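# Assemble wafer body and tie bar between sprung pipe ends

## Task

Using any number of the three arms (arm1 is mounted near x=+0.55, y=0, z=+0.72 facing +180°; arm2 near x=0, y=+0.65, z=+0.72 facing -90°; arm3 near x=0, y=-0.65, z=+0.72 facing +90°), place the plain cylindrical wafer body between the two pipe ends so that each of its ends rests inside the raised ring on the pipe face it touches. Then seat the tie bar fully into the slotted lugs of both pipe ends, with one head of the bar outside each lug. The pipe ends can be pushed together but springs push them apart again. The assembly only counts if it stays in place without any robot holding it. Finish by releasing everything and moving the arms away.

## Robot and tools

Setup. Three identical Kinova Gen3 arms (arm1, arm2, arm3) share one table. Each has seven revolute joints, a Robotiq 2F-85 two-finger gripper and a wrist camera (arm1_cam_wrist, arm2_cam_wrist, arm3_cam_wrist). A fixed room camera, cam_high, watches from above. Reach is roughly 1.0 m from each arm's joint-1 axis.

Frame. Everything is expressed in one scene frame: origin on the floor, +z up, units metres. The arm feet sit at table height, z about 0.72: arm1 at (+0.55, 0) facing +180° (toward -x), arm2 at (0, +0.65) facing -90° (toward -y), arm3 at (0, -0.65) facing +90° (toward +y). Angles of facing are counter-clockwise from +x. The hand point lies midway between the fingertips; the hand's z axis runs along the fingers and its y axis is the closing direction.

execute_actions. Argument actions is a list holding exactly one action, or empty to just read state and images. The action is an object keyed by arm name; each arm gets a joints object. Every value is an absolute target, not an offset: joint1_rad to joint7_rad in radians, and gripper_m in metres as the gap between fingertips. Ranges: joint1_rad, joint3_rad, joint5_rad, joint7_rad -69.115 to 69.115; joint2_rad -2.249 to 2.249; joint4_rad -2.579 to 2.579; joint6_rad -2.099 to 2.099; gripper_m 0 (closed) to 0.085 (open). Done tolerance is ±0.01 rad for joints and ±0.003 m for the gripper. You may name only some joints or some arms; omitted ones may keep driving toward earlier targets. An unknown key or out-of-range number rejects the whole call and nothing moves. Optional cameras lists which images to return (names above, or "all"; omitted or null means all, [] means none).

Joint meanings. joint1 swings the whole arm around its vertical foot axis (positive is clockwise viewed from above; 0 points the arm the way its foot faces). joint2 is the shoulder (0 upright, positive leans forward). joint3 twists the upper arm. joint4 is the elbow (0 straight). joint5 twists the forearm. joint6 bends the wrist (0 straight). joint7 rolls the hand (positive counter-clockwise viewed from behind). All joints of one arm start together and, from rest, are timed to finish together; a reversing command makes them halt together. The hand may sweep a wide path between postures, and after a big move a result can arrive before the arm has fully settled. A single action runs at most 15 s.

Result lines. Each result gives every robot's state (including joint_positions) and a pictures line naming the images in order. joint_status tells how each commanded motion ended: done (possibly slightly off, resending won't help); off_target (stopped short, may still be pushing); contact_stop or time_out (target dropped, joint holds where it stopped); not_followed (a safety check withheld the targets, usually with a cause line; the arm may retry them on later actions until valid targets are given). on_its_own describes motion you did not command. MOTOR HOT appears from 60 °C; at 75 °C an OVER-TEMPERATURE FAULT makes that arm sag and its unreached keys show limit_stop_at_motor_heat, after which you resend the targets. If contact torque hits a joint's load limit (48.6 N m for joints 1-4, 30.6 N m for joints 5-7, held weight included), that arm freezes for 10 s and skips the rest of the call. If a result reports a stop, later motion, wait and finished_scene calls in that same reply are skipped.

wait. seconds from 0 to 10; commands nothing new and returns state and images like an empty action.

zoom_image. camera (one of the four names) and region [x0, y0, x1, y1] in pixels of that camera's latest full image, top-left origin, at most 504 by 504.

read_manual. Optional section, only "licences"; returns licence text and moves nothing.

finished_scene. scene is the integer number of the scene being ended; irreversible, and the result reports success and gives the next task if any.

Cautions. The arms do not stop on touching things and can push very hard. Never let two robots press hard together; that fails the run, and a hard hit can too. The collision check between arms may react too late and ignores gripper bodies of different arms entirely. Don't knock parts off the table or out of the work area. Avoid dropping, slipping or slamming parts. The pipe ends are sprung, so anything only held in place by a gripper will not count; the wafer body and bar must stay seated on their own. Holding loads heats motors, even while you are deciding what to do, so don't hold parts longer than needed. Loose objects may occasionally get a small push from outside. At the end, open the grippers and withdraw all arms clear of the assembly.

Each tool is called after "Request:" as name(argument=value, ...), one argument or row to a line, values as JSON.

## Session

Request:
execute_actions(
  actions=[],
)

Scene clock: 0.00 s.
Motor temperatures (°C, as the motors report them): arm1=[30 31 30 31 37 38 32] | arm2=[30 32 29 31 43 37 38] | arm3=[30 30 28 29 34 38 41]
arm1.joint_positions: joint1_rad=-0.010 joint2_rad=-0.394 joint3_rad=-0.074 joint4_rad=+1.510 joint5_rad=-0.033 joint6_rad=+2.022 joint7_rad=+1.480 gripper_m=+0.085
arm1.joint_status: not commanded
arm1.hand: x=+0.4283 y=-0.0039 z=+1.3071 quat_wxyz=(-0.001, -1.000, -0.017, +0.001) (m; scene frame)
arm2.joint_positions: joint1_rad=-0.008 joint2_rad=-0.400 joint3_rad=-0.079 joint4_rad=+1.510 joint5_rad=-0.032 joint6_rad=+2.021 joint7_rad=+1.479 gripper_m=+0.085
arm2.joint_status: not commanded
arm2.hand: x=+0.0049 y=+0.5284 z=+1.3054 quat_wxyz=(-0.003, -0.691, -0.723, +0.002) (m; scene frame)
arm3.joint_positions: joint1_rad=-0.007 joint2_rad=-0.396 joint3_rad=-0.075 joint4_rad=+1.510 joint5_rad=-0.034 joint6_rad=+2.025 joint7_rad=+1.477 gripper_m=+0.085
arm3.joint_status: not commanded
arm3.hand: x=-0.0018 y=-0.5305 z=+1.2235 quat_wxyz=(+0.002, +0.720, -0.693, -0.004) (m; scene frame)
pictures: arm1_cam_wrist, arm2_cam_wrist, arm3_cam_wrist, cam_high
Images, in order (width x height): arm1_cam_wrist 896x504, arm2_cam_wrist 896x504, arm3_cam_wrist 896x504, cam_high 896x504.

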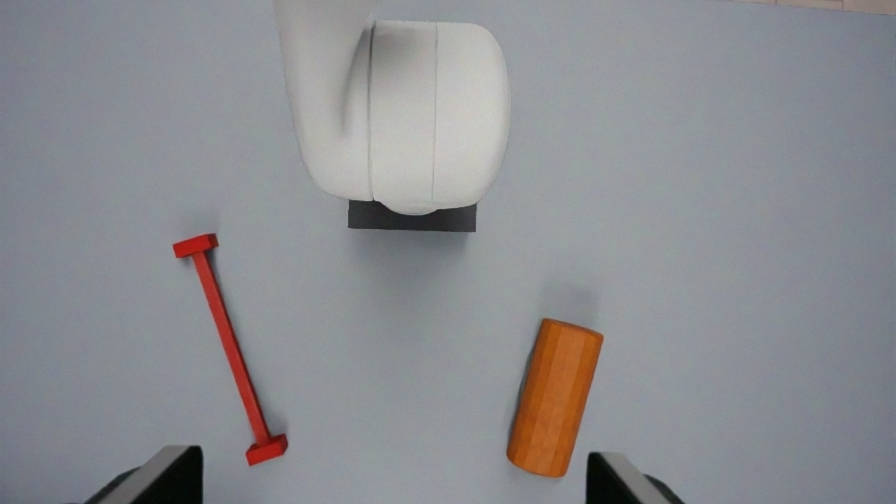

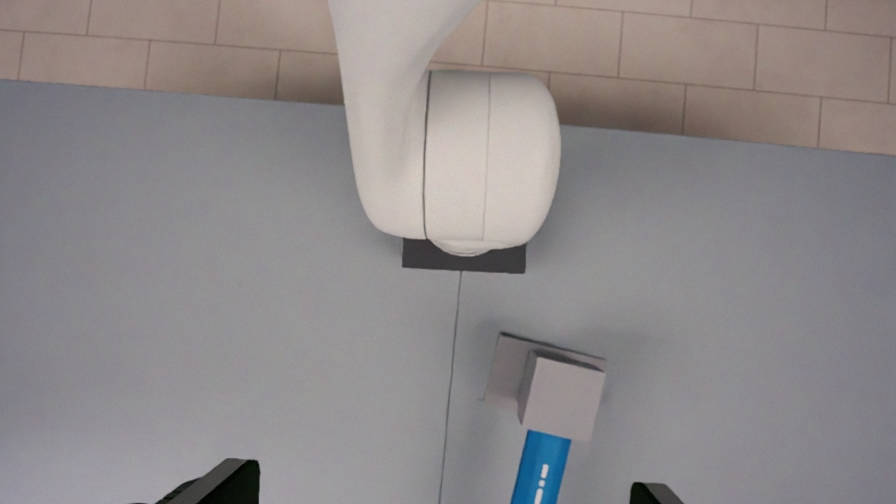

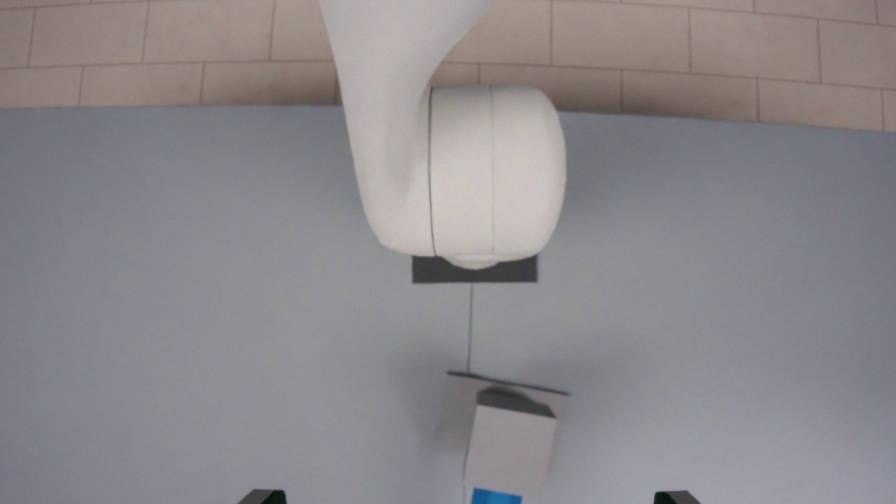

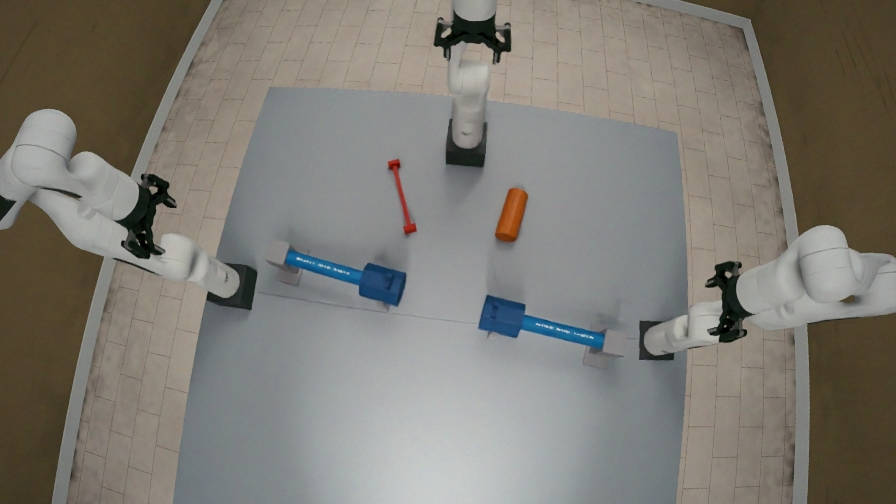

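Request:
execute_actions(
  actions=[
    {"arm1":{"joints":{"joint1_rad":-0.683,"joint2_rad":0.583,"joint3_rad":0,"joint4_rad":2.414,"joint5_rad":0,"joint6_rad":0.145,"joint7_rad":0.654}},"arm2":{"joints":{"joint1_rad":-0.203,"joint2_rad":0.595,"joint3_rad":0,"joint4_rad":2.02,"joint5_rad":0,"joint6_rad":0.527,"joint7_rad":1.181}},"arm3":{"joints":{"joint1_rad":-0.03,"joint2_rad":0.445,"joint3_rad":0,"joint4_rad":1.914,"joint5_rad":0,"joint6_rad":0.783,"joint7_rad":1.357}}},
  ],
)

Scene clock: 8.47 s.
Motor temperatures (°C, as the motors report them): arm1=[30 31 30 31 37 38 32] | arm2=[30 32 29 31 43 37 38] | arm3=[30 30 28 29 34 38 41]
arm1.joint_positions: joint1_rad=-0.683 joint2_rad=+0.583 joint3_rad=+0.000 joint4_rad=+2.414 joint5_rad=+0.000 joint6_rad=+0.145 joint7_rad=+0.654 gripper_m=+0.085
arm1.joint_status: all done
arm1.hand: x=+0.3248 y=-0.1630 z=+0.8207 quat_wxyz=(+0.000, -0.995, +0.100, +0.000) (m; scene frame)
arm2.joint_positions: joint1_rad=-0.203 joint2_rad=+0.595 joint3_rad=+0.000 joint4_rad=+2.020 joint5_rad=+0.000 joint6_rad=+0.527 joint7_rad=+1.181 gripper_m=+0.085
arm2.joint_status: all done
arm2.hand: x=+0.0711 y=+0.2619 z=+0.8544 quat_wxyz=(+0.000, -0.757, -0.654, -0.001) (m; scene frame)
arm3.joint_positions: joint1_rad=-0.030 joint2_rad=+0.445 joint3_rad=+0.000 joint4_rad=+1.914 joint5_rad=+0.000 joint6_rad=+0.783 joint7_rad=+1.357 gripper_m=+0.085
arm3.joint_status: all done
arm3.hand: x=-0.0031 y=-0.2468 z=+0.8539 quat_wxyz=(+0.002, +0.655, -0.756, -0.002) (m; scene frame)
pictures: arm1_cam_wrist, arm2_cam_wrist, arm3_cam_wrist, cam_high
Images, in order (width x height): arm1_cam_wrist 896x504, arm2_cam_wrist 896x504, arm3_cam_wrist 896x504, cam_high 896x504.

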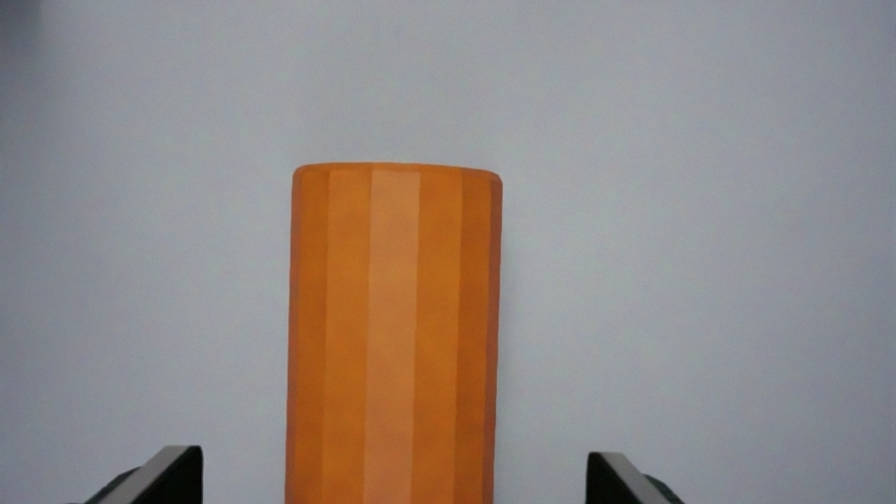

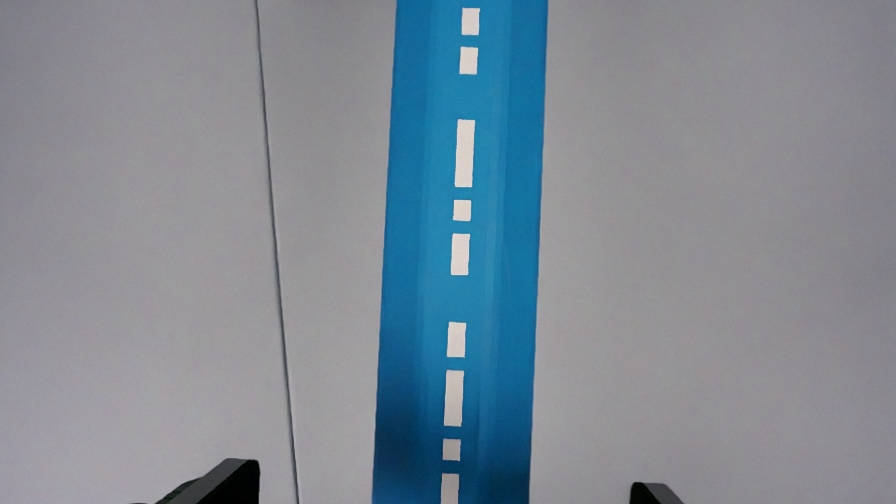

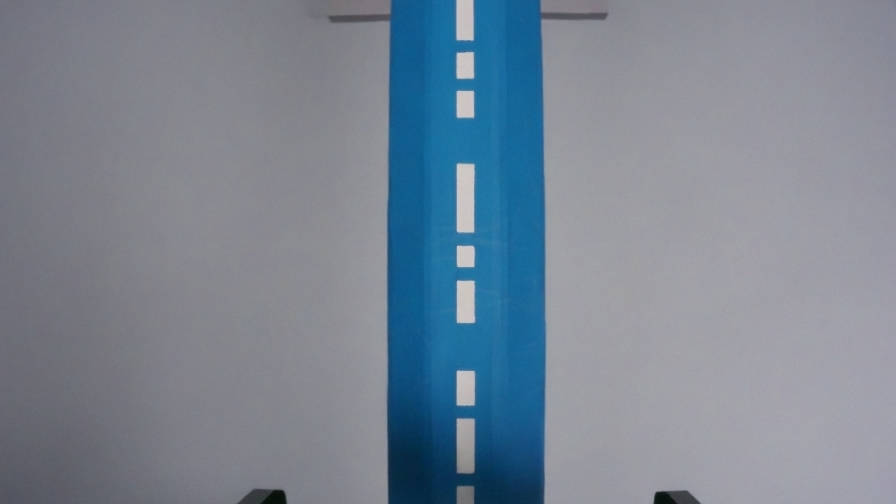

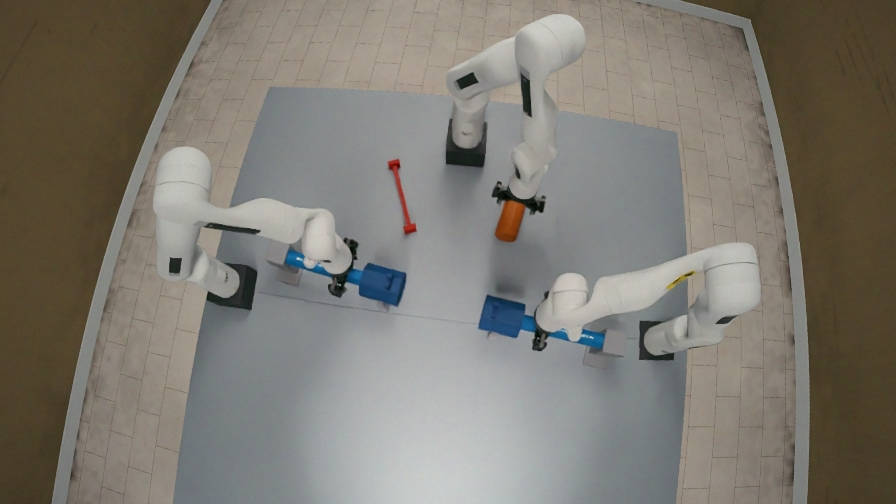

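Request:
execute_actions(
  actions=[
    {"arm1":{"joints":{"joint2_rad":0.817,"joint4_rad":2.419,"joint6_rad":-0.094}},"arm2":{"joints":{"gripper_m":0.05}},"arm3":{"joints":{"gripper_m":0.05}}},
  ],
  cameras=[],
)

Request:
execute_actions(
  actions=[
    {"arm1":{"joints":{"gripper_m":0.05}}},
  ],
  cameras=[],
)

Request:
execute_actions(
  actions=[
    {"arm1":{"joints":{"joint1_rad":-0.15,"joint2_rad":0.4,"joint4_rad":2.25,"joint6_rad":0.49,"joint7_rad":-0.33}}},
  ],
  cameras=[],
)

Request:
execute_actions(
  actions=[
    {"arm1":{"joints":{"joint1_rad":0.008,"joint2_rad":0.822,"joint4_rad":1.595,"joint6_rad":0.722,"joint7_rad":-0.173}}},
  ],
  cameras=[],
)

Request:
execute_actions(
  actions=[
    {"arm2":{"joints":{"joint1_rad":-0.162,"joint2_rad":0.665,"joint4_rad":1.85,"joint6_rad":0.627,"joint7_rad":1.22}},"arm3":{"joints":{"joint1_rad":0,"joint2_rad":0.552,"joint4_rad":1.712,"joint6_rad":0.878,"joint7_rad":1.385}}},
  ],
  cameras=["arm1_cam_wrist","cam_high"],
)

Scene clock: 17.87 s.
Motor temperatures (°C, as the motors report them): arm1=[30 31 30 31 37 38 32] | arm2=[30 32 29 31 43 37 38] | arm3=[30 30 28 29 34 38 41]
arm1.joint_positions: joint1_rad=-0.683 joint2_rad=+0.817 joint3_rad=+0.000 joint4_rad=+2.419 joint5_rad=+0.000 joint6_rad=-0.094 joint7_rad=+0.654 gripper_m=+0.085
arm1.joint_status: all done
arm1.hand: x=+0.3247 y=-0.1632 z=+0.7555 quat_wxyz=(+0.000, -0.995, +0.100, +0.000) (m; scene frame)
arm2.joint_positions: joint1_rad=-0.203 joint2_rad=+0.595 joint3_rad=+0.000 joint4_rad=+2.020 joint5_rad=+0.000 joint6_rad=+0.527 joint7_rad=+1.181 gripper_m=+0.050
arm2.joint_status: all done
arm2.hand: x=+0.0711 y=+0.2619 z=+0.8544 quat_wxyz=(+0.000, -0.757, -0.654, -0.001) (m; scene frame)
arm3.joint_positions: joint1_rad=-0.030 joint2_rad=+0.445 joint3_rad=+0.000 joint4_rad=+1.914 joint5_rad=+0.000 joint6_rad=+0.783 joint7_rad=+1.357 gripper_m=+0.050
arm3.joint_status: all done
arm3.hand: x=-0.0031 y=-0.2468 z=+0.8539 quat_wxyz=(+0.002, +0.655, -0.756, -0.002) (m; scene frame)
pictures: none
No camera images: the call's "cameras" was empty. Leave "cameras" out to get every camera's image.

Scene clock: 18.63 s.
Motor temperatures (°C, as the motors report them): arm1=[30 31 30 31 37 38 32] | arm2=[30 32 29 31 43 37 38] | arm3=[30 30 28 29 34 38 41]
arm1.joint_positions: joint1_rad=-0.683 joint2_rad=+0.814 joint3_rad=+0.000 joint4_rad=+2.421 joint5_rad=+0.000 joint6_rad=-0.093 joint7_rad=+0.654 gripper_m=+0.061
arm1.joint_status: gripper_m off_target (ended at +0.061, target +0.050)
arm1.hand: x=+0.3249 y=-0.1628 z=+0.7564 quat_wxyz=(+0.000, -0.995, +0.100, +0.000) (m; scene frame)
arm2.joint_positions: joint1_rad=-0.203 joint2_rad=+0.595 joint3_rad=+0.000 joint4_rad=+2.020 joint5_rad=+0.000 joint6_rad=+0.527 joint7_rad=+1.181 gripper_m=+0.050
arm2.joint_status: not commanded
arm2.hand: x=+0.0711 y=+0.2619 z=+0.8544 quat_wxyz=(+0.000, -0.757, -0.654, -0.001) (m; scene frame)
arm3.joint_positions: joint1_rad=-0.030 joint2_rad=+0.445 joint3_rad=+0.000 joint4_rad=+1.914 joint5_rad=+0.000 joint6_rad=+0.783 joint7_rad=+1.357 gripper_m=+0.050
arm3.joint_status: not commanded
arm3.hand: x=-0.0031 y=-0.2468 z=+0.8539 quat_wxyz=(+0.002, +0.655, -0.756, -0.002) (m; scene frame)
pictures: none
No camera images: the call's "cameras" was empty. Leave "cameras" out to get every camera's image.

Scene clock: 20.53 s.
Motor temperatures (°C, as the motors report them): arm1=[30 31 30 31 37 38 32] | arm2=[30 32 29 31 43 37 38] | arm3=[30 30 28 29 34 38 41]
arm1.joint_positions: joint1_rad=-0.150 joint2_rad=+0.401 joint3_rad=+0.000 joint4_rad=+2.250 joint5_rad=+0.000 joint6_rad=+0.490 joint7_rad=-0.330 gripper_m=+0.061
arm1.joint_status: all done
arm1.hand: x=+0.2385 y=-0.0325 z=+0.8904 quat_wxyz=(+0.000, -0.653, +0.757, +0.000) (m; scene frame)
arm2.joint_positions: joint1_rad=-0.203 joint2_rad=+0.595 joint3_rad=+0.000 joint4_rad=+2.020 joint5_rad=+0.000 joint6_rad=+0.527 joint7_rad=+1.181 gripper_m=+0.050
arm2.joint_status: not commanded
arm2.hand: x=+0.0711 y=+0.2619 z=+0.8544 quat_wxyz=(+0.000, -0.757, -0.654, -0.001) (m; scene frame)
arm3.joint_positions: joint1_rad=-0.030 joint2_rad=+0.445 joint3_rad=+0.000 joint4_rad=+1.914 joint5_rad=+0.000 joint6_rad=+0.783 joint7_rad=+1.357 gripper_m=+0.050
arm3.joint_status: not commanded
arm3.hand: x=-0.0031 y=-0.2468 z=+0.8539 quat_wxyz=(+0.002, +0.655, -0.756, -0.002) (m; scene frame)
pictures: none
No camera images: the call's "cameras" was empty. Leave "cameras" out to get every camera's image.

Scene clock: 22.57 s.
Motor temperatures (°C, as the motors report them): arm1=[30 31 30 31 37 38 32] | arm2=[30 32 29 31 43 37 38] | arm3=[30 30 28 29 34 38 41]
arm1.joint_positions: joint1_rad=+0.008 joint2_rad=+0.824 joint3_rad=+0.000 joint4_rad=+1.596 joint5_rad=+0.000 joint6_rad=+0.722 joint7_rad=-0.173 gripper_m=+0.061
arm1.joint_status: all done
arm1.hand: x=+0.0329 y=+0.0118 z=+0.8305 quat_wxyz=(+0.000, -0.653, +0.757, +0.000) (m; scene frame)
arm2.joint_positions: joint1_rad=-0.203 joint2_rad=+0.595 joint3_rad=+0.000 joint4_rad=+2.020 joint5_rad=+0.000 joint6_rad=+0.527 joint7_rad=+1.181 gripper_m=+0.050
arm2.joint_status: not commanded
arm2.hand: x=+0.0711 y=+0.2619 z=+0.8544 quat_wxyz=(+0.000, -0.757, -0.654, -0.001) (m; scene frame)
arm3.joint_positions: joint1_rad=-0.030 joint2_rad=+0.445 joint3_rad=+0.000 joint4_rad=+1.914 joint5_rad=+0.000 joint6_rad=+0.783 joint7_rad=+1.357 gripper_m=+0.050
arm3.joint_status: not commanded
arm3.hand: x=-0.0031 y=-0.2468 z=+0.8539 quat_wxyz=(+0.002, +0.655, -0.756, -0.002) (m; scene frame)
pictures: none
No camera images: the call's "cameras" was empty. Leave "cameras" out to get every camera's image.

Scene clock: 23.87 s.
Motor temperatures (°C, as the motors report them): arm1=[30 31 30 31 37 38 32] | arm2=[30 32 29 31 43 37 38] | arm3=[30 30 28 29 34 38 41]
arm1.joint_positions: joint1_rad=+0.008 joint2_rad=+0.824 joint3_rad=+0.000 joint4_rad=+1.596 joint5_rad=+0.000 joint6_rad=+0.722 joint7_rad=-0.173 gripper_m=+0.061
arm1.joint_status: not commanded
arm1.hand: x=+0.0330 y=+0.0119 z=+0.8304 quat_wxyz=(+0.000, -0.653, +0.757, +0.000) (m; scene frame)
arm2.joint_positions: joint1_rad=-0.163 joint2_rad=+0.665 joint3_rad=-0.001 joint4_rad=+1.854 joint5_rad=+0.000 joint6_rad=+0.631 joint7_rad=+1.220 gripper_m=+0.050
arm2.joint_status: all done
arm2.hand: x=+0.0658 y=+0.2140 z=+0.8532 quat_wxyz=(+0.004, -0.756, -0.654, -0.004) (m; scene frame)
arm3.joint_positions: joint1_rad=-0.001 joint2_rad=+0.552 joint3_rad=-0.001 joint4_rad=+1.716 joint5_rad=-0.001 joint6_rad=+0.882 joint7_rad=+1.385 gripper_m=+0.050
arm3.joint_status: all done
arm3.hand: x=+0.0057 y=-0.1905 z=+0.8538 quat_wxyz=(+0.005, +0.654, -0.756, +0.000) (m; scene frame)
pictures: arm1_cam_wrist, cam_high
Images, in order (width x height): arm1_cam_wrist 896x504, cam_high 896x504.

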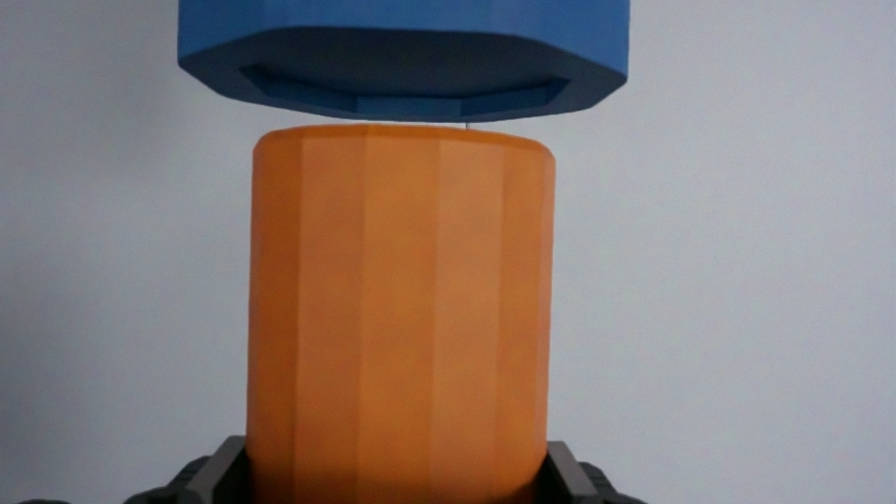

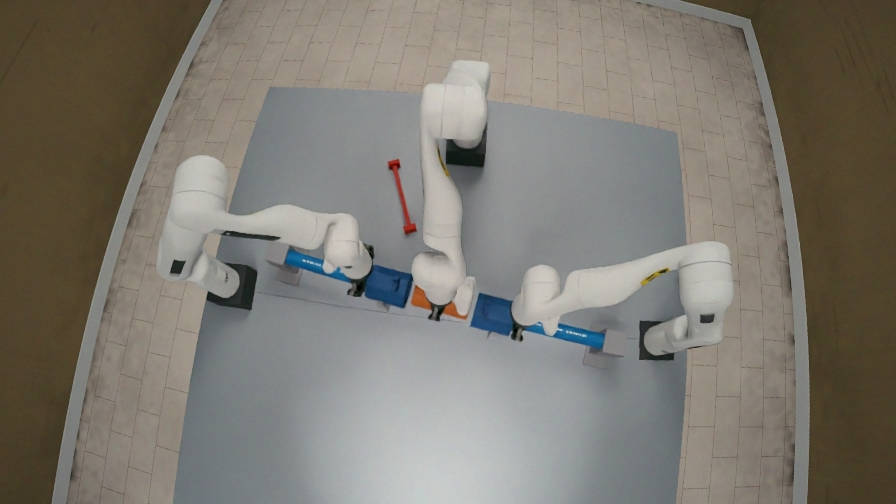

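Request:
execute_actions(
  actions=[
    {"arm1":{"joints":{"joint2_rad":0.82,"joint6_rad":0.726}},"arm2":{"joints":{"joint1_rad":-0.143,"joint2_rad":0.701,"joint4_rad":1.765,"joint6_rad":0.674,"joint7_rad":1.238}},"arm3":{"joints":{"joint1_rad":0.01,"joint2_rad":0.596,"joint4_rad":1.628,"joint6_rad":0.917,"joint7_rad":1.395}}},
  ],
  cameras=["arm1_cam_wrist"],
)

Scene clock: 28.80 s.
Motor temperatures (°C, as the motors report them): arm1=[30 31 30 31 37 38 32] | arm2=[30 32 29 31 43 37 38] | arm3=[30 30 28 29 34 38 41]
arm1.joint_positions: joint1_rad=+0.008 joint2_rad=+0.822 joint3_rad=+0.000 joint4_rad=+1.595 joint5_rad=+0.000 joint6_rad=+0.725 joint7_rad=-0.173 gripper_m=+0.061
arm1.joint_status: all done
arm1.hand: x=+0.0335 y=+0.0118 z=+0.8311 quat_wxyz=(+0.000, -0.653, +0.757, -0.001) (m; scene frame)
arm2.joint_positions: joint1_rad=-0.146 joint2_rad=+0.702 joint3_rad=-0.003 joint4_rad=+1.772 joint5_rad=-0.001 joint6_rad=+0.680 joint7_rad=+1.239 gripper_m=+0.050
arm2.joint_status: all done
arm2.hand: x=+0.0630 y=+0.1911 z=+0.8519 quat_wxyz=(+0.005, -0.756, -0.654, -0.005) (m; scene frame)
arm3.joint_positions: joint1_rad=+0.007 joint2_rad=+0.595 joint3_rad=-0.001 joint4_rad=+1.640 joint5_rad=-0.001 joint6_rad=+0.930 joint7_rad=+1.394 gripper_m=+0.050
arm3.joint_status: joint4_rad time_out (moved -0.076 of -0.088); joint6_rad time_out (moved +0.048 of +0.035); the others done
arm3.hand: x=+0.0087 y=-0.1736 z=+0.8519 quat_wxyz=(+0.010, +0.655, -0.756, +0.006) (m; scene frame)
pictures: arm1_cam_wrist
Images, in order (width x height): arm1_cam_wrist 896x504.

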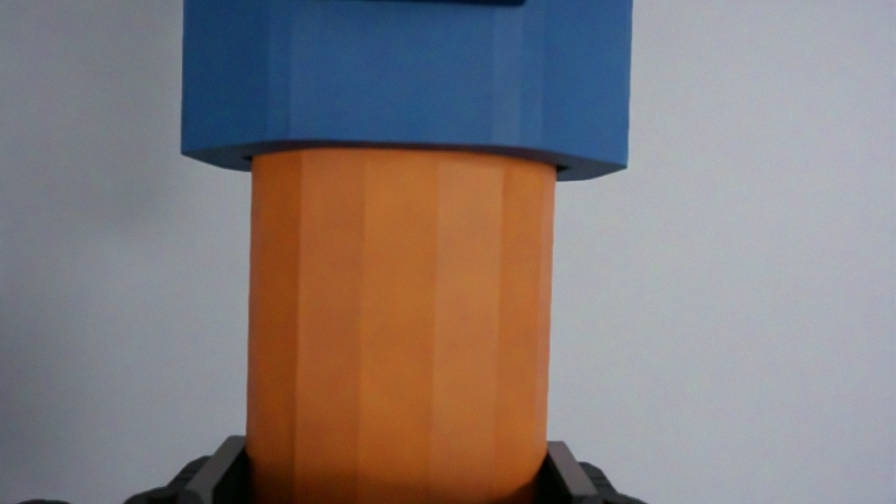

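Request:
execute_actions(
  actions=[
    {"arm3":{"joints":{"joint2_rad":0.583}},"arm1":{"joints":{"gripper_m":0.085}}},
  ],
  cameras=[],
)

Request:
execute_actions(
  actions=[
    {"arm1":{"joints":{"joint2_rad":0.69,"joint4_rad":1.55,"joint6_rad":0.9}}},
  ],
  cameras=[],
)

Request:
execute_actions(
  actions=[
    {"arm1":{"joints":{"joint1_rad":0.1,"joint2_rad":0.45,"joint4_rad":2.05,"joint6_rad":0.64,"gripper_m":0.045}}},
  ],
  cameras=[],
)

Request:
execute_actions(
  actions=[
    {"arm1":{"joints":{"joint1_rad":0.665,"joint2_rad":0.7,"joint4_rad":2.486,"joint6_rad":-0.044,"joint7_rad":-0.555}}},
  ],
  cameras=["arm1_cam_wrist","cam_high"],
)

Scene clock: 35.80 s.
Motor temperatures (°C, as the motors report them): arm1=[30 31 30 31 37 38 32] | arm2=[30 32 29 32 43 37 38] | arm3=[30 30 28 29 34 38 41]
arm1.joint_positions: joint1_rad=+0.008 joint2_rad=+0.820 joint3_rad=+0.000 joint4_rad=+1.595 joint5_rad=+0.000 joint6_rad=+0.726 joint7_rad=-0.173 gripper_m=+0.085
arm1.joint_status: all done
arm1.hand: x=+0.0329 y=+0.0119 z=+0.8325 quat_wxyz=(+0.000, -0.653, +0.757, +0.000) (m; scene frame)
arm2.joint_positions: joint1_rad=-0.145 joint2_rad=+0.702 joint3_rad=-0.003 joint4_rad=+1.772 joint5_rad=-0.001 joint6_rad=+0.680 joint7_rad=+1.239 gripper_m=+0.050
arm2.joint_status: not commanded
arm2.hand: x=+0.0629 y=+0.1909 z=+0.8519 quat_wxyz=(+0.005, -0.756, -0.654, -0.005) (m; scene frame)
arm3.joint_positions: joint1_rad=+0.008 joint2_rad=+0.586 joint3_rad=-0.001 joint4_rad=+1.643 joint5_rad=-0.001 joint6_rad=+0.932 joint7_rad=+1.394 gripper_m=+0.050
arm3.joint_status: all done
arm3.hand: x=+0.0093 y=-0.1740 z=+0.8557 quat_wxyz=(+0.008, +0.654, -0.756, +0.004) (m; scene frame)
pictures: none
No camera images: the call's "cameras" was empty. Leave "cameras" out to get every camera's image.

Scene clock: 36.93 s.
Motor temperatures (°C, as the motors report them): arm1=[30 31 30 31 37 38 32] | arm2=[30 32 29 32 43 37 38] | arm3=[30 30 28 29 34 38 41]
arm1.joint_positions: joint1_rad=+0.008 joint2_rad=+0.690 joint3_rad=+0.000 joint4_rad=+1.550 joint5_rad=+0.000 joint6_rad=+0.900 joint7_rad=-0.173 gripper_m=+0.085
arm1.joint_status: all done
arm1.hand: x=+0.0347 y=+0.0119 z=+0.9098 quat_wxyz=(-0.001, -0.653, +0.757, +0.000) (m; scene frame)
arm2.joint_positions: joint1_rad=-0.145 joint2_rad=+0.702 joint3_rad=-0.003 joint4_rad=+1.772 joint5_rad=-0.001 joint6_rad=+0.680 joint7_rad=+1.239 gripper_m=+0.050
arm2.joint_status: not commanded
arm2.hand: x=+0.0629 y=+0.1909 z=+0.8519 quat_wxyz=(+0.005, -0.756, -0.654, -0.005) (m; scene frame)
arm3.joint_positions: joint1_rad=+0.008 joint2_rad=+0.586 joint3_rad=-0.001 joint4_rad=+1.643 joint5_rad=-0.001 joint6_rad=+0.932 joint7_rad=+1.394 gripper_m=+0.050
arm3.joint_status: not commanded
arm3.hand: x=+0.0093 y=-0.1740 z=+0.8557 quat_wxyz=(+0.008, +0.654, -0.756, +0.004) (m; scene frame)
pictures: none
No camera images: the call's "cameras" was empty. Leave "cameras" out to get every camera's image.

Scene clock: 38.73 s.
Motor temperatures (°C, as the motors report them): arm1=[30 31 30 31 37 38 32] | arm2=[30 33 29 32 43 37 38] | arm3=[30 30 28 29 34 38 41]
arm1.joint_positions: joint1_rad=+0.100 joint2_rad=+0.450 joint3_rad=+0.000 joint4_rad=+2.050 joint5_rad=+0.000 joint6_rad=+0.640 joint7_rad=-0.173 gripper_m=+0.045
arm1.joint_status: all done
arm1.hand: x=+0.1808 y=+0.0496 z=+0.9073 quat_wxyz=(-0.001, -0.617, +0.787, +0.000) (m; scene frame)
arm2.joint_positions: joint1_rad=-0.145 joint2_rad=+0.702 joint3_rad=-0.003 joint4_rad=+1.772 joint5_rad=-0.001 joint6_rad=+0.680 joint7_rad=+1.239 gripper_m=+0.050
arm2.joint_status: not commanded
arm2.hand: x=+0.0629 y=+0.1909 z=+0.8519 quat_wxyz=(+0.005, -0.756, -0.654, -0.005) (m; scene frame)
arm3.joint_positions: joint1_rad=+0.008 joint2_rad=+0.586 joint3_rad=-0.001 joint4_rad=+1.643 joint5_rad=-0.001 joint6_rad=+0.932 joint7_rad=+1.394 gripper_m=+0.050
arm3.joint_status: not commanded
arm3.hand: x=+0.0093 y=-0.1740 z=+0.8557 quat_wxyz=(+0.008, +0.654, -0.756, +0.004) (m; scene frame)
pictures: none
No camera images: the call's "cameras" was empty. Leave "cameras" out to get every camera's image.

Scene clock: 40.67 s.
Motor temperatures (°C, as the motors report them): arm1=[30 31 30 31 37 38 32] | arm2=[30 33 29 32 43 37 38] | arm3=[30 30 28 29 34 38 41]
arm1.joint_positions: joint1_rad=+0.665 joint2_rad=+0.700 joint3_rad=+0.000 joint4_rad=+2.486 joint5_rad=+0.000 joint6_rad=-0.044 joint7_rad=-0.555 gripper_m=+0.045
arm1.joint_status: all done
arm1.hand: x=+0.3573 y=+0.1718 z=+0.7881 quat_wxyz=(+0.000, -0.191, +0.982, +0.000) (m; scene frame)
arm2.joint_positions: joint1_rad=-0.145 joint2_rad=+0.702 joint3_rad=-0.003 joint4_rad=+1.772 joint5_rad=-0.001 joint6_rad=+0.680 joint7_rad=+1.239 gripper_m=+0.050
arm2.joint_status: not commanded
arm2.hand: x=+0.0629 y=+0.1909 z=+0.8519 quat_wxyz=(+0.005, -0.756, -0.654, -0.005) (m; scene frame)
arm3.joint_positions: joint1_rad=+0.008 joint2_rad=+0.586 joint3_rad=-0.001 joint4_rad=+1.643 joint5_rad=-0.001 joint6_rad=+0.932 joint7_rad=+1.394 gripper_m=+0.050
arm3.joint_status: not commanded
arm3.hand: x=+0.0093 y=-0.1740 z=+0.8557 quat_wxyz=(+0.008, +0.654, -0.756, +0.004) (m; scene frame)
pictures: arm1_cam_wrist, cam_high
Images, in order (width x height): arm1_cam_wrist 896x504, cam_high 896x504.

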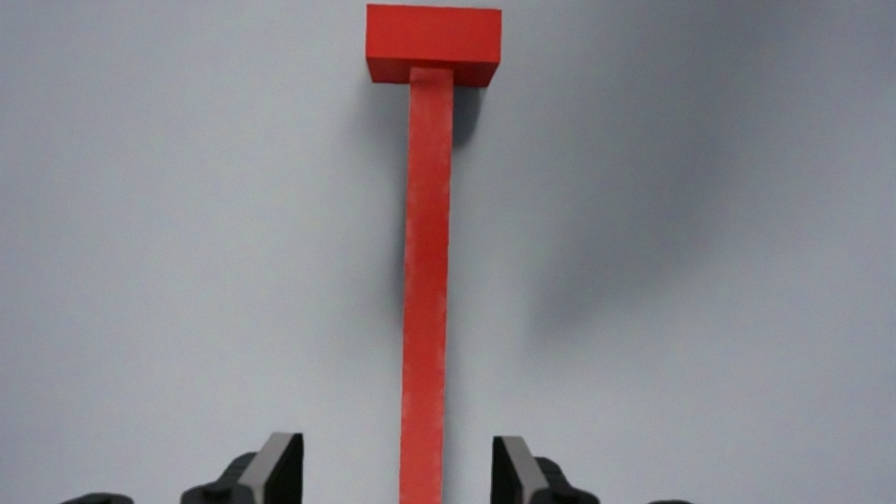

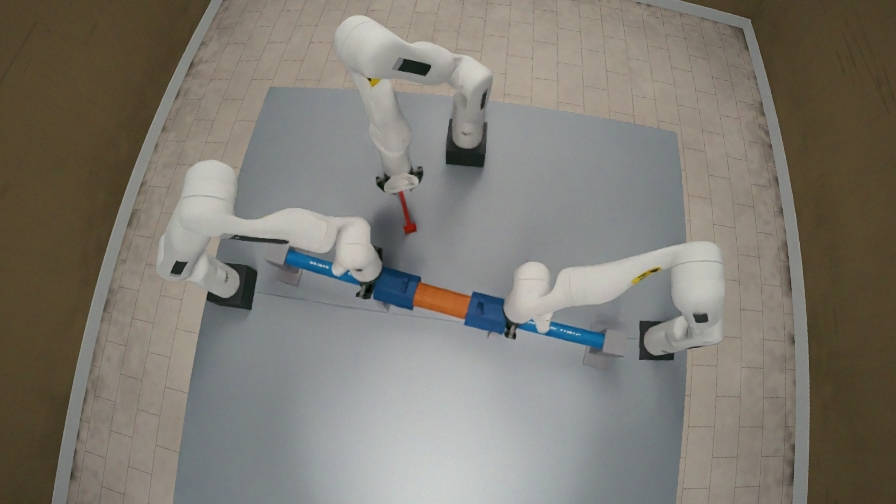

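Request:
execute_actions(
  actions=[
    {"arm1":{"joints":{"joint1_rad":0.672,"joint2_rad":0.862,"joint4_rad":2.46,"joint6_rad":-0.18,"joint7_rad":-0.56}}},
  ],
  cameras=[],
)

Request:
execute_actions(
  actions=[
    {"arm1":{"joints":{"gripper_m":0.0}}},
  ],
  cameras=[],
)

Request:
execute_actions(
  actions=[
    {"arm1":{"joints":{"joint1_rad":-0.13,"joint2_rad":0.25,"joint4_rad":2.25,"joint6_rad":0.64,"joint7_rad":-0.31}}},
  ],
  cameras=[],
)

Request:
execute_actions(
  actions=[
    {"arm1":{"joints":{"joint1_rad":0,"joint2_rad":0.663,"joint4_rad":1.525,"joint6_rad":0.952,"joint7_rad":-0.181}}},
  ],
  cameras=["arm1_cam_wrist"],
)

Scene clock: 47.37 s.
Motor temperatures (°C, as the motors report them): arm1=[30 31 30 31 37 38 32] | arm2=[30 33 29 32 43 37 38] | arm3=[30 31 28 29 34 38 41]
arm1.joint_positions: joint1_rad=+0.672 joint2_rad=+0.862 joint3_rad=+0.000 joint4_rad=+2.460 joint5_rad=+0.000 joint6_rad=-0.180 joint7_rad=-0.560 gripper_m=+0.045
arm1.joint_status: all done
arm1.hand: x=+0.3537 y=+0.1767 z=+0.7450 quat_wxyz=(+0.000, -0.185, +0.983, +0.000) (m; scene frame)
arm2.joint_positions: joint1_rad=-0.145 joint2_rad=+0.702 joint3_rad=-0.003 joint4_rad=+1.772 joint5_rad=-0.001 joint6_rad=+0.680 joint7_rad=+1.239 gripper_m=+0.050
arm2.joint_status: not commanded
arm2.hand: x=+0.0629 y=+0.1909 z=+0.8519 quat_wxyz=(+0.005, -0.756, -0.654, -0.005) (m; scene frame)
arm3.joint_positions: joint1_rad=+0.008 joint2_rad=+0.586 joint3_rad=-0.001 joint4_rad=+1.643 joint5_rad=-0.001 joint6_rad=+0.932 joint7_rad=+1.394 gripper_m=+0.050
arm3.joint_status: not commanded
arm3.hand: x=+0.0093 y=-0.1740 z=+0.8557 quat_wxyz=(+0.008, +0.654, -0.756, +0.004) (m; scene frame)
pictures: none
No camera images: the call's "cameras" was empty. Leave "cameras" out to get every camera's image.

Scene clock: 48.20 s.
Motor temperatures (°C, as the motors report them): arm1=[30 31 30 31 37 38 32] | arm2=[30 33 29 32 43 37 38] | arm3=[30 31 28 29 34 38 41]
arm1.joint_positions: joint1_rad=+0.672 joint2_rad=+0.861 joint3_rad=+0.000 joint4_rad=+2.460 joint5_rad=+0.000 joint6_rad=-0.180 joint7_rad=-0.560 gripper_m=+0.008
arm1.joint_status: gripper_m off_target (ended at +0.008, target +0.000)
arm1.hand: x=+0.3537 y=+0.1767 z=+0.7453 quat_wxyz=(+0.000, -0.185, +0.983, +0.000) (m; scene frame)
arm2.joint_positions: joint1_rad=-0.145 joint2_rad=+0.702 joint3_rad=-0.003 joint4_rad=+1.772 joint5_rad=-0.001 joint6_rad=+0.680 joint7_rad=+1.239 gripper_m=+0.050
arm2.joint_status: not commanded
arm2.hand: x=+0.0629 y=+0.1909 z=+0.8519 quat_wxyz=(+0.005, -0.756, -0.654, -0.005) (m; scene frame)
arm3.joint_positions: joint1_rad=+0.008 joint2_rad=+0.586 joint3_rad=-0.001 joint4_rad=+1.643 joint5_rad=-0.001 joint6_rad=+0.932 joint7_rad=+1.394 gripper_m=+0.050
arm3.joint_status: not commanded
arm3.hand: x=+0.0093 y=-0.1740 z=+0.8557 quat_wxyz=(+0.008, +0.654, -0.756, +0.004) (m; scene frame)
pictures: none
No camera images: the call's "cameras" was empty. Leave "cameras" out to get every camera's image.

Scene clock: 50.43 s.
Motor temperatures (°C, as the motors report them): arm1=[30 31 30 31 37 38 32] | arm2=[30 33 29 32 43 37 38] | arm3=[30 31 28 29 34 38 41]
arm1.joint_positions: joint1_rad=-0.130 joint2_rad=+0.251 joint3_rad=+0.000 joint4_rad=+2.250 joint5_rad=+0.000 joint6_rad=+0.640 joint7_rad=-0.310 gripper_m=+0.008
arm1.joint_status: all done
arm1.hand: x=+0.2574 y=-0.0229 z=+0.9359 quat_wxyz=(+0.000, -0.653, +0.757, +0.000) (m; scene frame)
arm2.joint_positions: joint1_rad=-0.145 joint2_rad=+0.702 joint3_rad=-0.003 joint4_rad=+1.772 joint5_rad=-0.001 joint6_rad=+0.680 joint7_rad=+1.239 gripper_m=+0.050
arm2.joint_status: not commanded
arm2.hand: x=+0.0629 y=+0.1909 z=+0.8519 quat_wxyz=(+0.005, -0.756, -0.654, -0.005) (m; scene frame)
arm3.joint_positions: joint1_rad=+0.008 joint2_rad=+0.586 joint3_rad=-0.001 joint4_rad=+1.643 joint5_rad=-0.001 joint6_rad=+0.932 joint7_rad=+1.394 gripper_m=+0.050
arm3.joint_status: not commanded
arm3.hand: x=+0.0093 y=-0.1740 z=+0.8557 quat_wxyz=(+0.008, +0.654, -0.756, +0.004) (m; scene frame)
pictures: none
No camera images: the call's "cameras" was empty. Leave "cameras" out to get every camera's image.

Scene clock: 52.53 s.
Motor temperatures (°C, as the motors report them): arm1=[30 31 30 31 37 38 32] | arm2=[30 33 29 32 43 37 38] | arm3=[30 31 28 29 34 38 41]
arm1.joint_positions: joint1_rad=+0.000 joint2_rad=+0.664 joint3_rad=+0.000 joint4_rad=+1.526 joint5_rad=+0.000 joint6_rad=+0.952 joint7_rad=-0.181 gripper_m=+0.008
arm1.joint_status: all done
arm1.hand: x=+0.0341 y=+0.0078 z=+0.9294 quat_wxyz=(+0.000, -0.653, +0.757, +0.000) (m; scene frame)
arm2.joint_positions: joint1_rad=-0.145 joint2_rad=+0.702 joint3_rad=-0.003 joint4_rad=+1.772 joint5_rad=-0.001 joint6_rad=+0.680 joint7_rad=+1.239 gripper_m=+0.050
arm2.joint_status: not commanded
arm2.hand: x=+0.0629 y=+0.1909 z=+0.8519 quat_wxyz=(+0.005, -0.756, -0.654, -0.005) (m; scene frame)
arm3.joint_positions: joint1_rad=+0.008 joint2_rad=+0.586 joint3_rad=-0.001 joint4_rad=+1.643 joint5_rad=-0.001 joint6_rad=+0.932 joint7_rad=+1.394 gripper_m=+0.050
arm3.joint_status: not commanded
arm3.hand: x=+0.0093 y=-0.1740 z=+0.8557 quat_wxyz=(+0.008, +0.654, -0.756, +0.004) (m; scene frame)
pictures: arm1_cam_wrist
Images, in order (width x height): arm1_cam_wrist 896x504.

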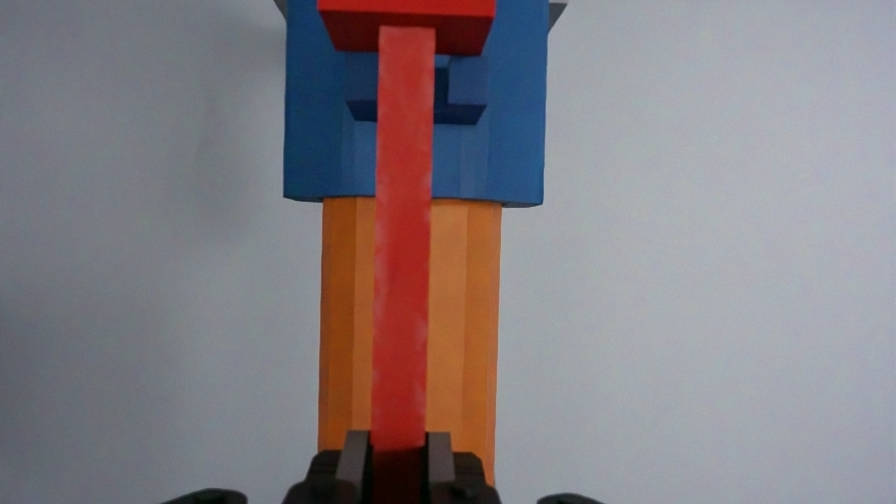

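Request:
execute_actions(
  actions=[
    {"arm1":{"joints":{"joint1_rad":-0.002,"joint2_rad":0.679,"joint4_rad":1.529,"joint6_rad":0.932}}},
  ],
  cameras=["arm1_cam_wrist"],
)

Scene clock: 54.97 s.
Motor temperatures (°C, as the motors report them): arm1=[30 31 30 31 37 38 32] | arm2=[30 33 29 32 43 37 38] | arm3=[30 31 28 29 34 38 41]
arm1.joint_positions: joint1_rad=-0.002 joint2_rad=+0.680 joint3_rad=+0.000 joint4_rad=+1.530 joint5_rad=+0.000 joint6_rad=+0.932 joint7_rad=-0.181 gripper_m=+0.008
arm1.joint_status: all done
arm1.hand: x=+0.0325 y=+0.0067 z=+0.9201 quat_wxyz=(+0.000, -0.654, +0.757, +0.000) (m; scene frame)
arm2.joint_positions: joint1_rad=-0.145 joint2_rad=+0.702 joint3_rad=-0.003 joint4_rad=+1.772 joint5_rad=-0.001 joint6_rad=+0.680 joint7_rad=+1.239 gripper_m=+0.050
arm2.joint_status: not commanded
arm2.hand: x=+0.0629 y=+0.1909 z=+0.8519 quat_wxyz=(+0.005, -0.756, -0.654, -0.005) (m; scene frame)
arm3.joint_positions: joint1_rad=+0.008 joint2_rad=+0.586 joint3_rad=-0.001 joint4_rad=+1.643 joint5_rad=-0.001 joint6_rad=+0.932 joint7_rad=+1.394 gripper_m=+0.050
arm3.joint_status: not commanded
arm3.hand: x=+0.0093 y=-0.1740 z=+0.8557 quat_wxyz=(+0.008, +0.654, -0.756, +0.004) (m; scene frame)
pictures: arm1_cam_wrist
Images, in order (width x height): arm1_cam_wrist 896x504.

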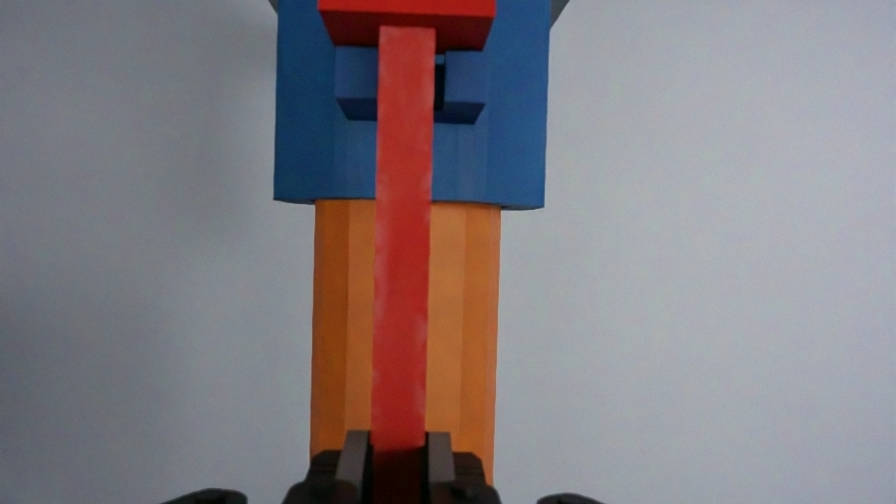

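Request:
execute_actions(
  actions=[
    {"arm1":{"joints":{"joint2_rad":0.699,"joint4_rad":1.543,"joint6_rad":0.898}}},
  ],
  cameras=["arm1_cam_wrist"],
)

Request:
execute_actions(
  actions=[
    {"arm1":{"joints":{"gripper_m":0.04}}},
  ],
  cameras=["arm1_cam_wrist","cam_high"],
)

Scene clock: 57.93 s.
Motor temperatures (°C, as the motors report them): arm1=[30 31 30 31 37 38 32] | arm2=[30 33 29 32 43 37 38] | arm3=[30 31 28 29 34 38 41]
arm1.joint_positions: joint1_rad=-0.002 joint2_rad=+0.700 joint3_rad=+0.000 joint4_rad=+1.544 joint5_rad=+0.000 joint6_rad=+0.898 joint7_rad=-0.181 gripper_m=+0.008
arm1.joint_status: all done
arm1.hand: x=+0.0325 y=+0.0067 z=+0.9062 quat_wxyz=(+0.000, -0.654, +0.757, +0.000) (m; scene frame)
arm2.joint_positions: joint1_rad=-0.145 joint2_rad=+0.702 joint3_rad=-0.003 joint4_rad=+1.772 joint5_rad=-0.001 joint6_rad=+0.680 joint7_rad=+1.239 gripper_m=+0.050
arm2.joint_status: not commanded
arm2.hand: x=+0.0629 y=+0.1909 z=+0.8519 quat_wxyz=(+0.005, -0.756, -0.654, -0.005) (m; scene frame)
arm3.joint_positions: joint1_rad=+0.008 joint2_rad=+0.586 joint3_rad=-0.001 joint4_rad=+1.643 joint5_rad=-0.001 joint6_rad=+0.932 joint7_rad=+1.394 gripper_m=+0.050
arm3.joint_status: not commanded
arm3.hand: x=+0.0093 y=-0.1740 z=+0.8557 quat_wxyz=(+0.008, +0.654, -0.756, +0.004) (m; scene frame)
pictures: arm1_cam_wrist
Images, in order (width x height): arm1_cam_wrist 896x504.

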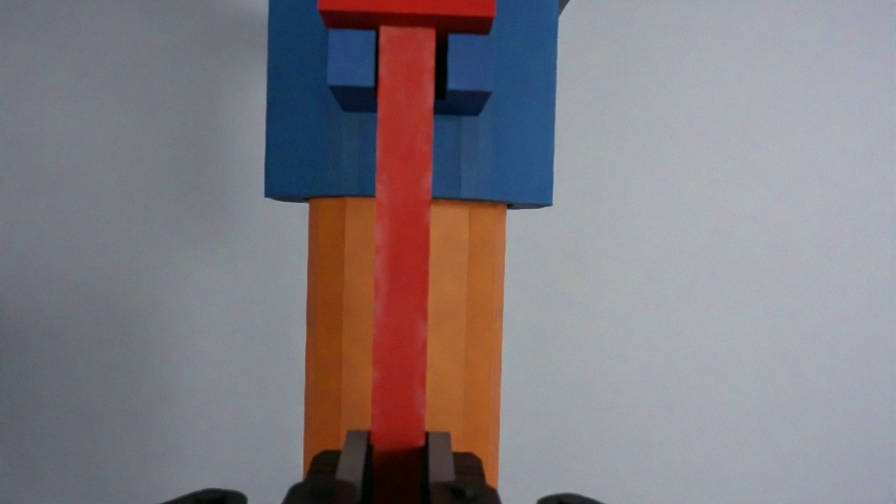

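Scene clock: 58.87 s.
Motor temperatures (°C, as the motors report them): arm1=[30 32 30 31 37 38 32] | arm2=[30 33 29 32 43 37 38] | arm3=[30 31 28 29 34 38 41]
arm1.joint_positions: joint1_rad=-0.002 joint2_rad=+0.699 joint3_rad=+0.000 joint4_rad=+1.543 joint5_rad=+0.000 joint6_rad=+0.898 joint7_rad=-0.181 gripper_m=+0.040
arm1.joint_status: all done
arm1.hand: x=+0.0320 y=+0.0067 z=+0.9069 quat_wxyz=(-0.001, -0.654, +0.757, +0.000) (m; scene frame)
arm2.joint_positions: joint1_rad=-0.145 joint2_rad=+0.702 joint3_rad=-0.003 joint4_rad=+1.772 joint5_rad=-0.001 joint6_rad=+0.680 joint7_rad=+1.239 gripper_m=+0.050
arm2.joint_status: not commanded
arm2.hand: x=+0.0629 y=+0.1909 z=+0.8519 quat_wxyz=(+0.005, -0.756, -0.654, -0.005) (m; scene frame)
arm3.joint_positions: joint1_rad=+0.008 joint2_rad=+0.586 joint3_rad=+0.000 joint4_rad=+1.643 joint5_rad=-0.001 joint6_rad=+0.932 joint7_rad=+1.394 gripper_m=+0.050
arm3.joint_status: not commanded
arm3.hand: x=+0.0095 y=-0.1740 z=+0.8557 quat_wxyz=(+0.008, +0.654, -0.756, +0.004) (m; scene frame)
pictures: arm1_cam_wrist, cam_high
Images, in order (width x height): arm1_cam_wrist 896x504, cam_high 896x504.

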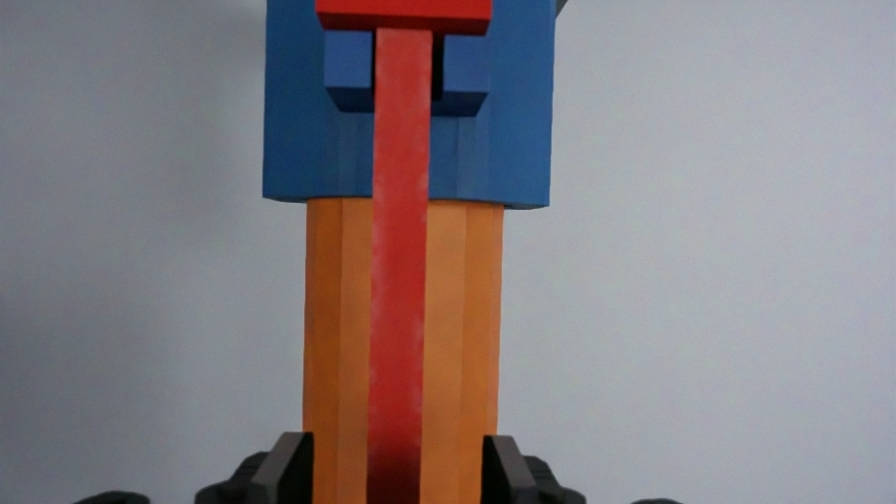

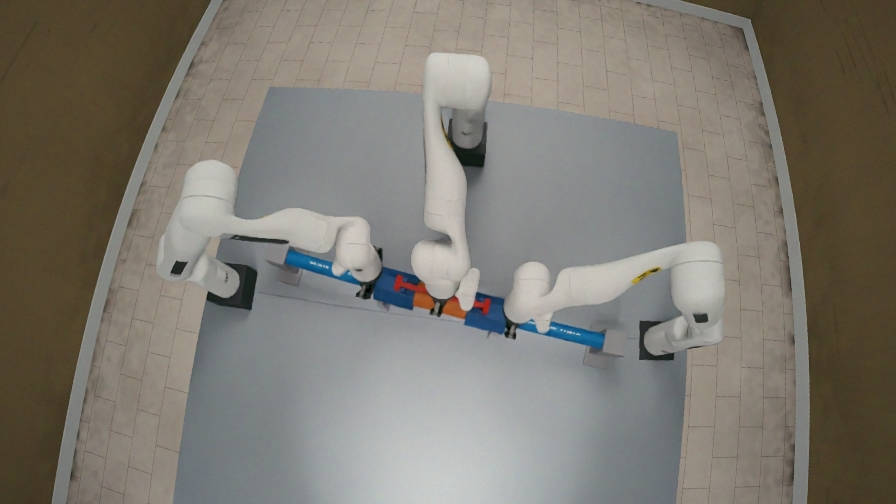

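Request:
execute_actions(
  actions=[
    {"arm2":{"joints":{"joint1_rad":-0.24,"joint2_rad":0.3,"joint4_rad":2.0,"joint6_rad":0.9}},"arm3":{"joints":{"joint1_rad":-0.05,"joint2_rad":0.25,"joint4_rad":1.85,"joint6_rad":1.1}},"arm1":{"joints":{"joint2_rad":0.35,"joint6_rad":1.15}}},
  ],
  cameras=["cam_high"],
)

Scene clock: 62.67 s.
Motor temperatures (°C, as the motors report them): arm1=[30 32 30 31 37 38 32] | arm2=[30 33 29 32 43 37 38] | arm3=[30 31 28 29 34 38 41]
arm1.joint_positions: joint1_rad=-0.002 joint2_rad=+0.350 joint3_rad=+0.000 joint4_rad=+1.543 joint5_rad=+0.000 joint6_rad=+1.150 joint7_rad=-0.181 gripper_m=+0.040
arm1.joint_status: all done
arm1.hand: x=+0.0763 y=+0.0083 z=+1.0776 quat_wxyz=(-0.038, -0.653, +0.756, +0.031) (m; scene frame)
arm2.joint_positions: joint1_rad=-0.240 joint2_rad=+0.300 joint3_rad=+0.000 joint4_rad=+2.000 joint5_rad=+0.000 joint6_rad=+0.900 joint7_rad=+1.238 gripper_m=+0.050
arm2.joint_status: all done
arm2.hand: x=+0.0704 y=+0.3156 z=+0.9708 quat_wxyz=(+0.026, -0.725, -0.688, -0.015) (m; scene frame)
arm3.joint_positions: joint1_rad=-0.050 joint2_rad=+0.250 joint3_rad=+0.000 joint4_rad=+1.850 joint5_rad=+0.000 joint6_rad=+1.100 joint7_rad=+1.394 gripper_m=+0.050
arm3.joint_status: all done
arm3.hand: x=-0.0064 y=-0.2923 z=+0.9465 quat_wxyz=(+0.019, +0.676, -0.736, +0.021) (m; scene frame)
pictures: cam_high
Images, in order (width x height): cam_high 896x504.

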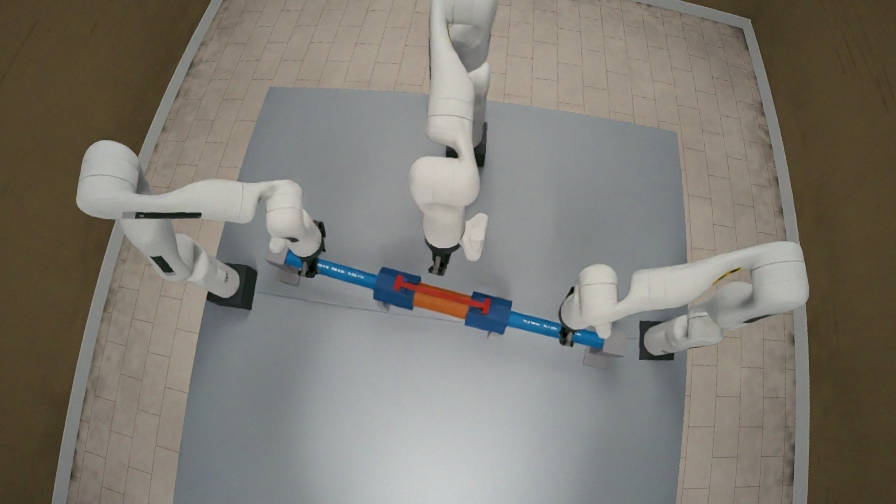

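Request:
finished_scene(
  scene=2,
)

The scene is finished: the task was done.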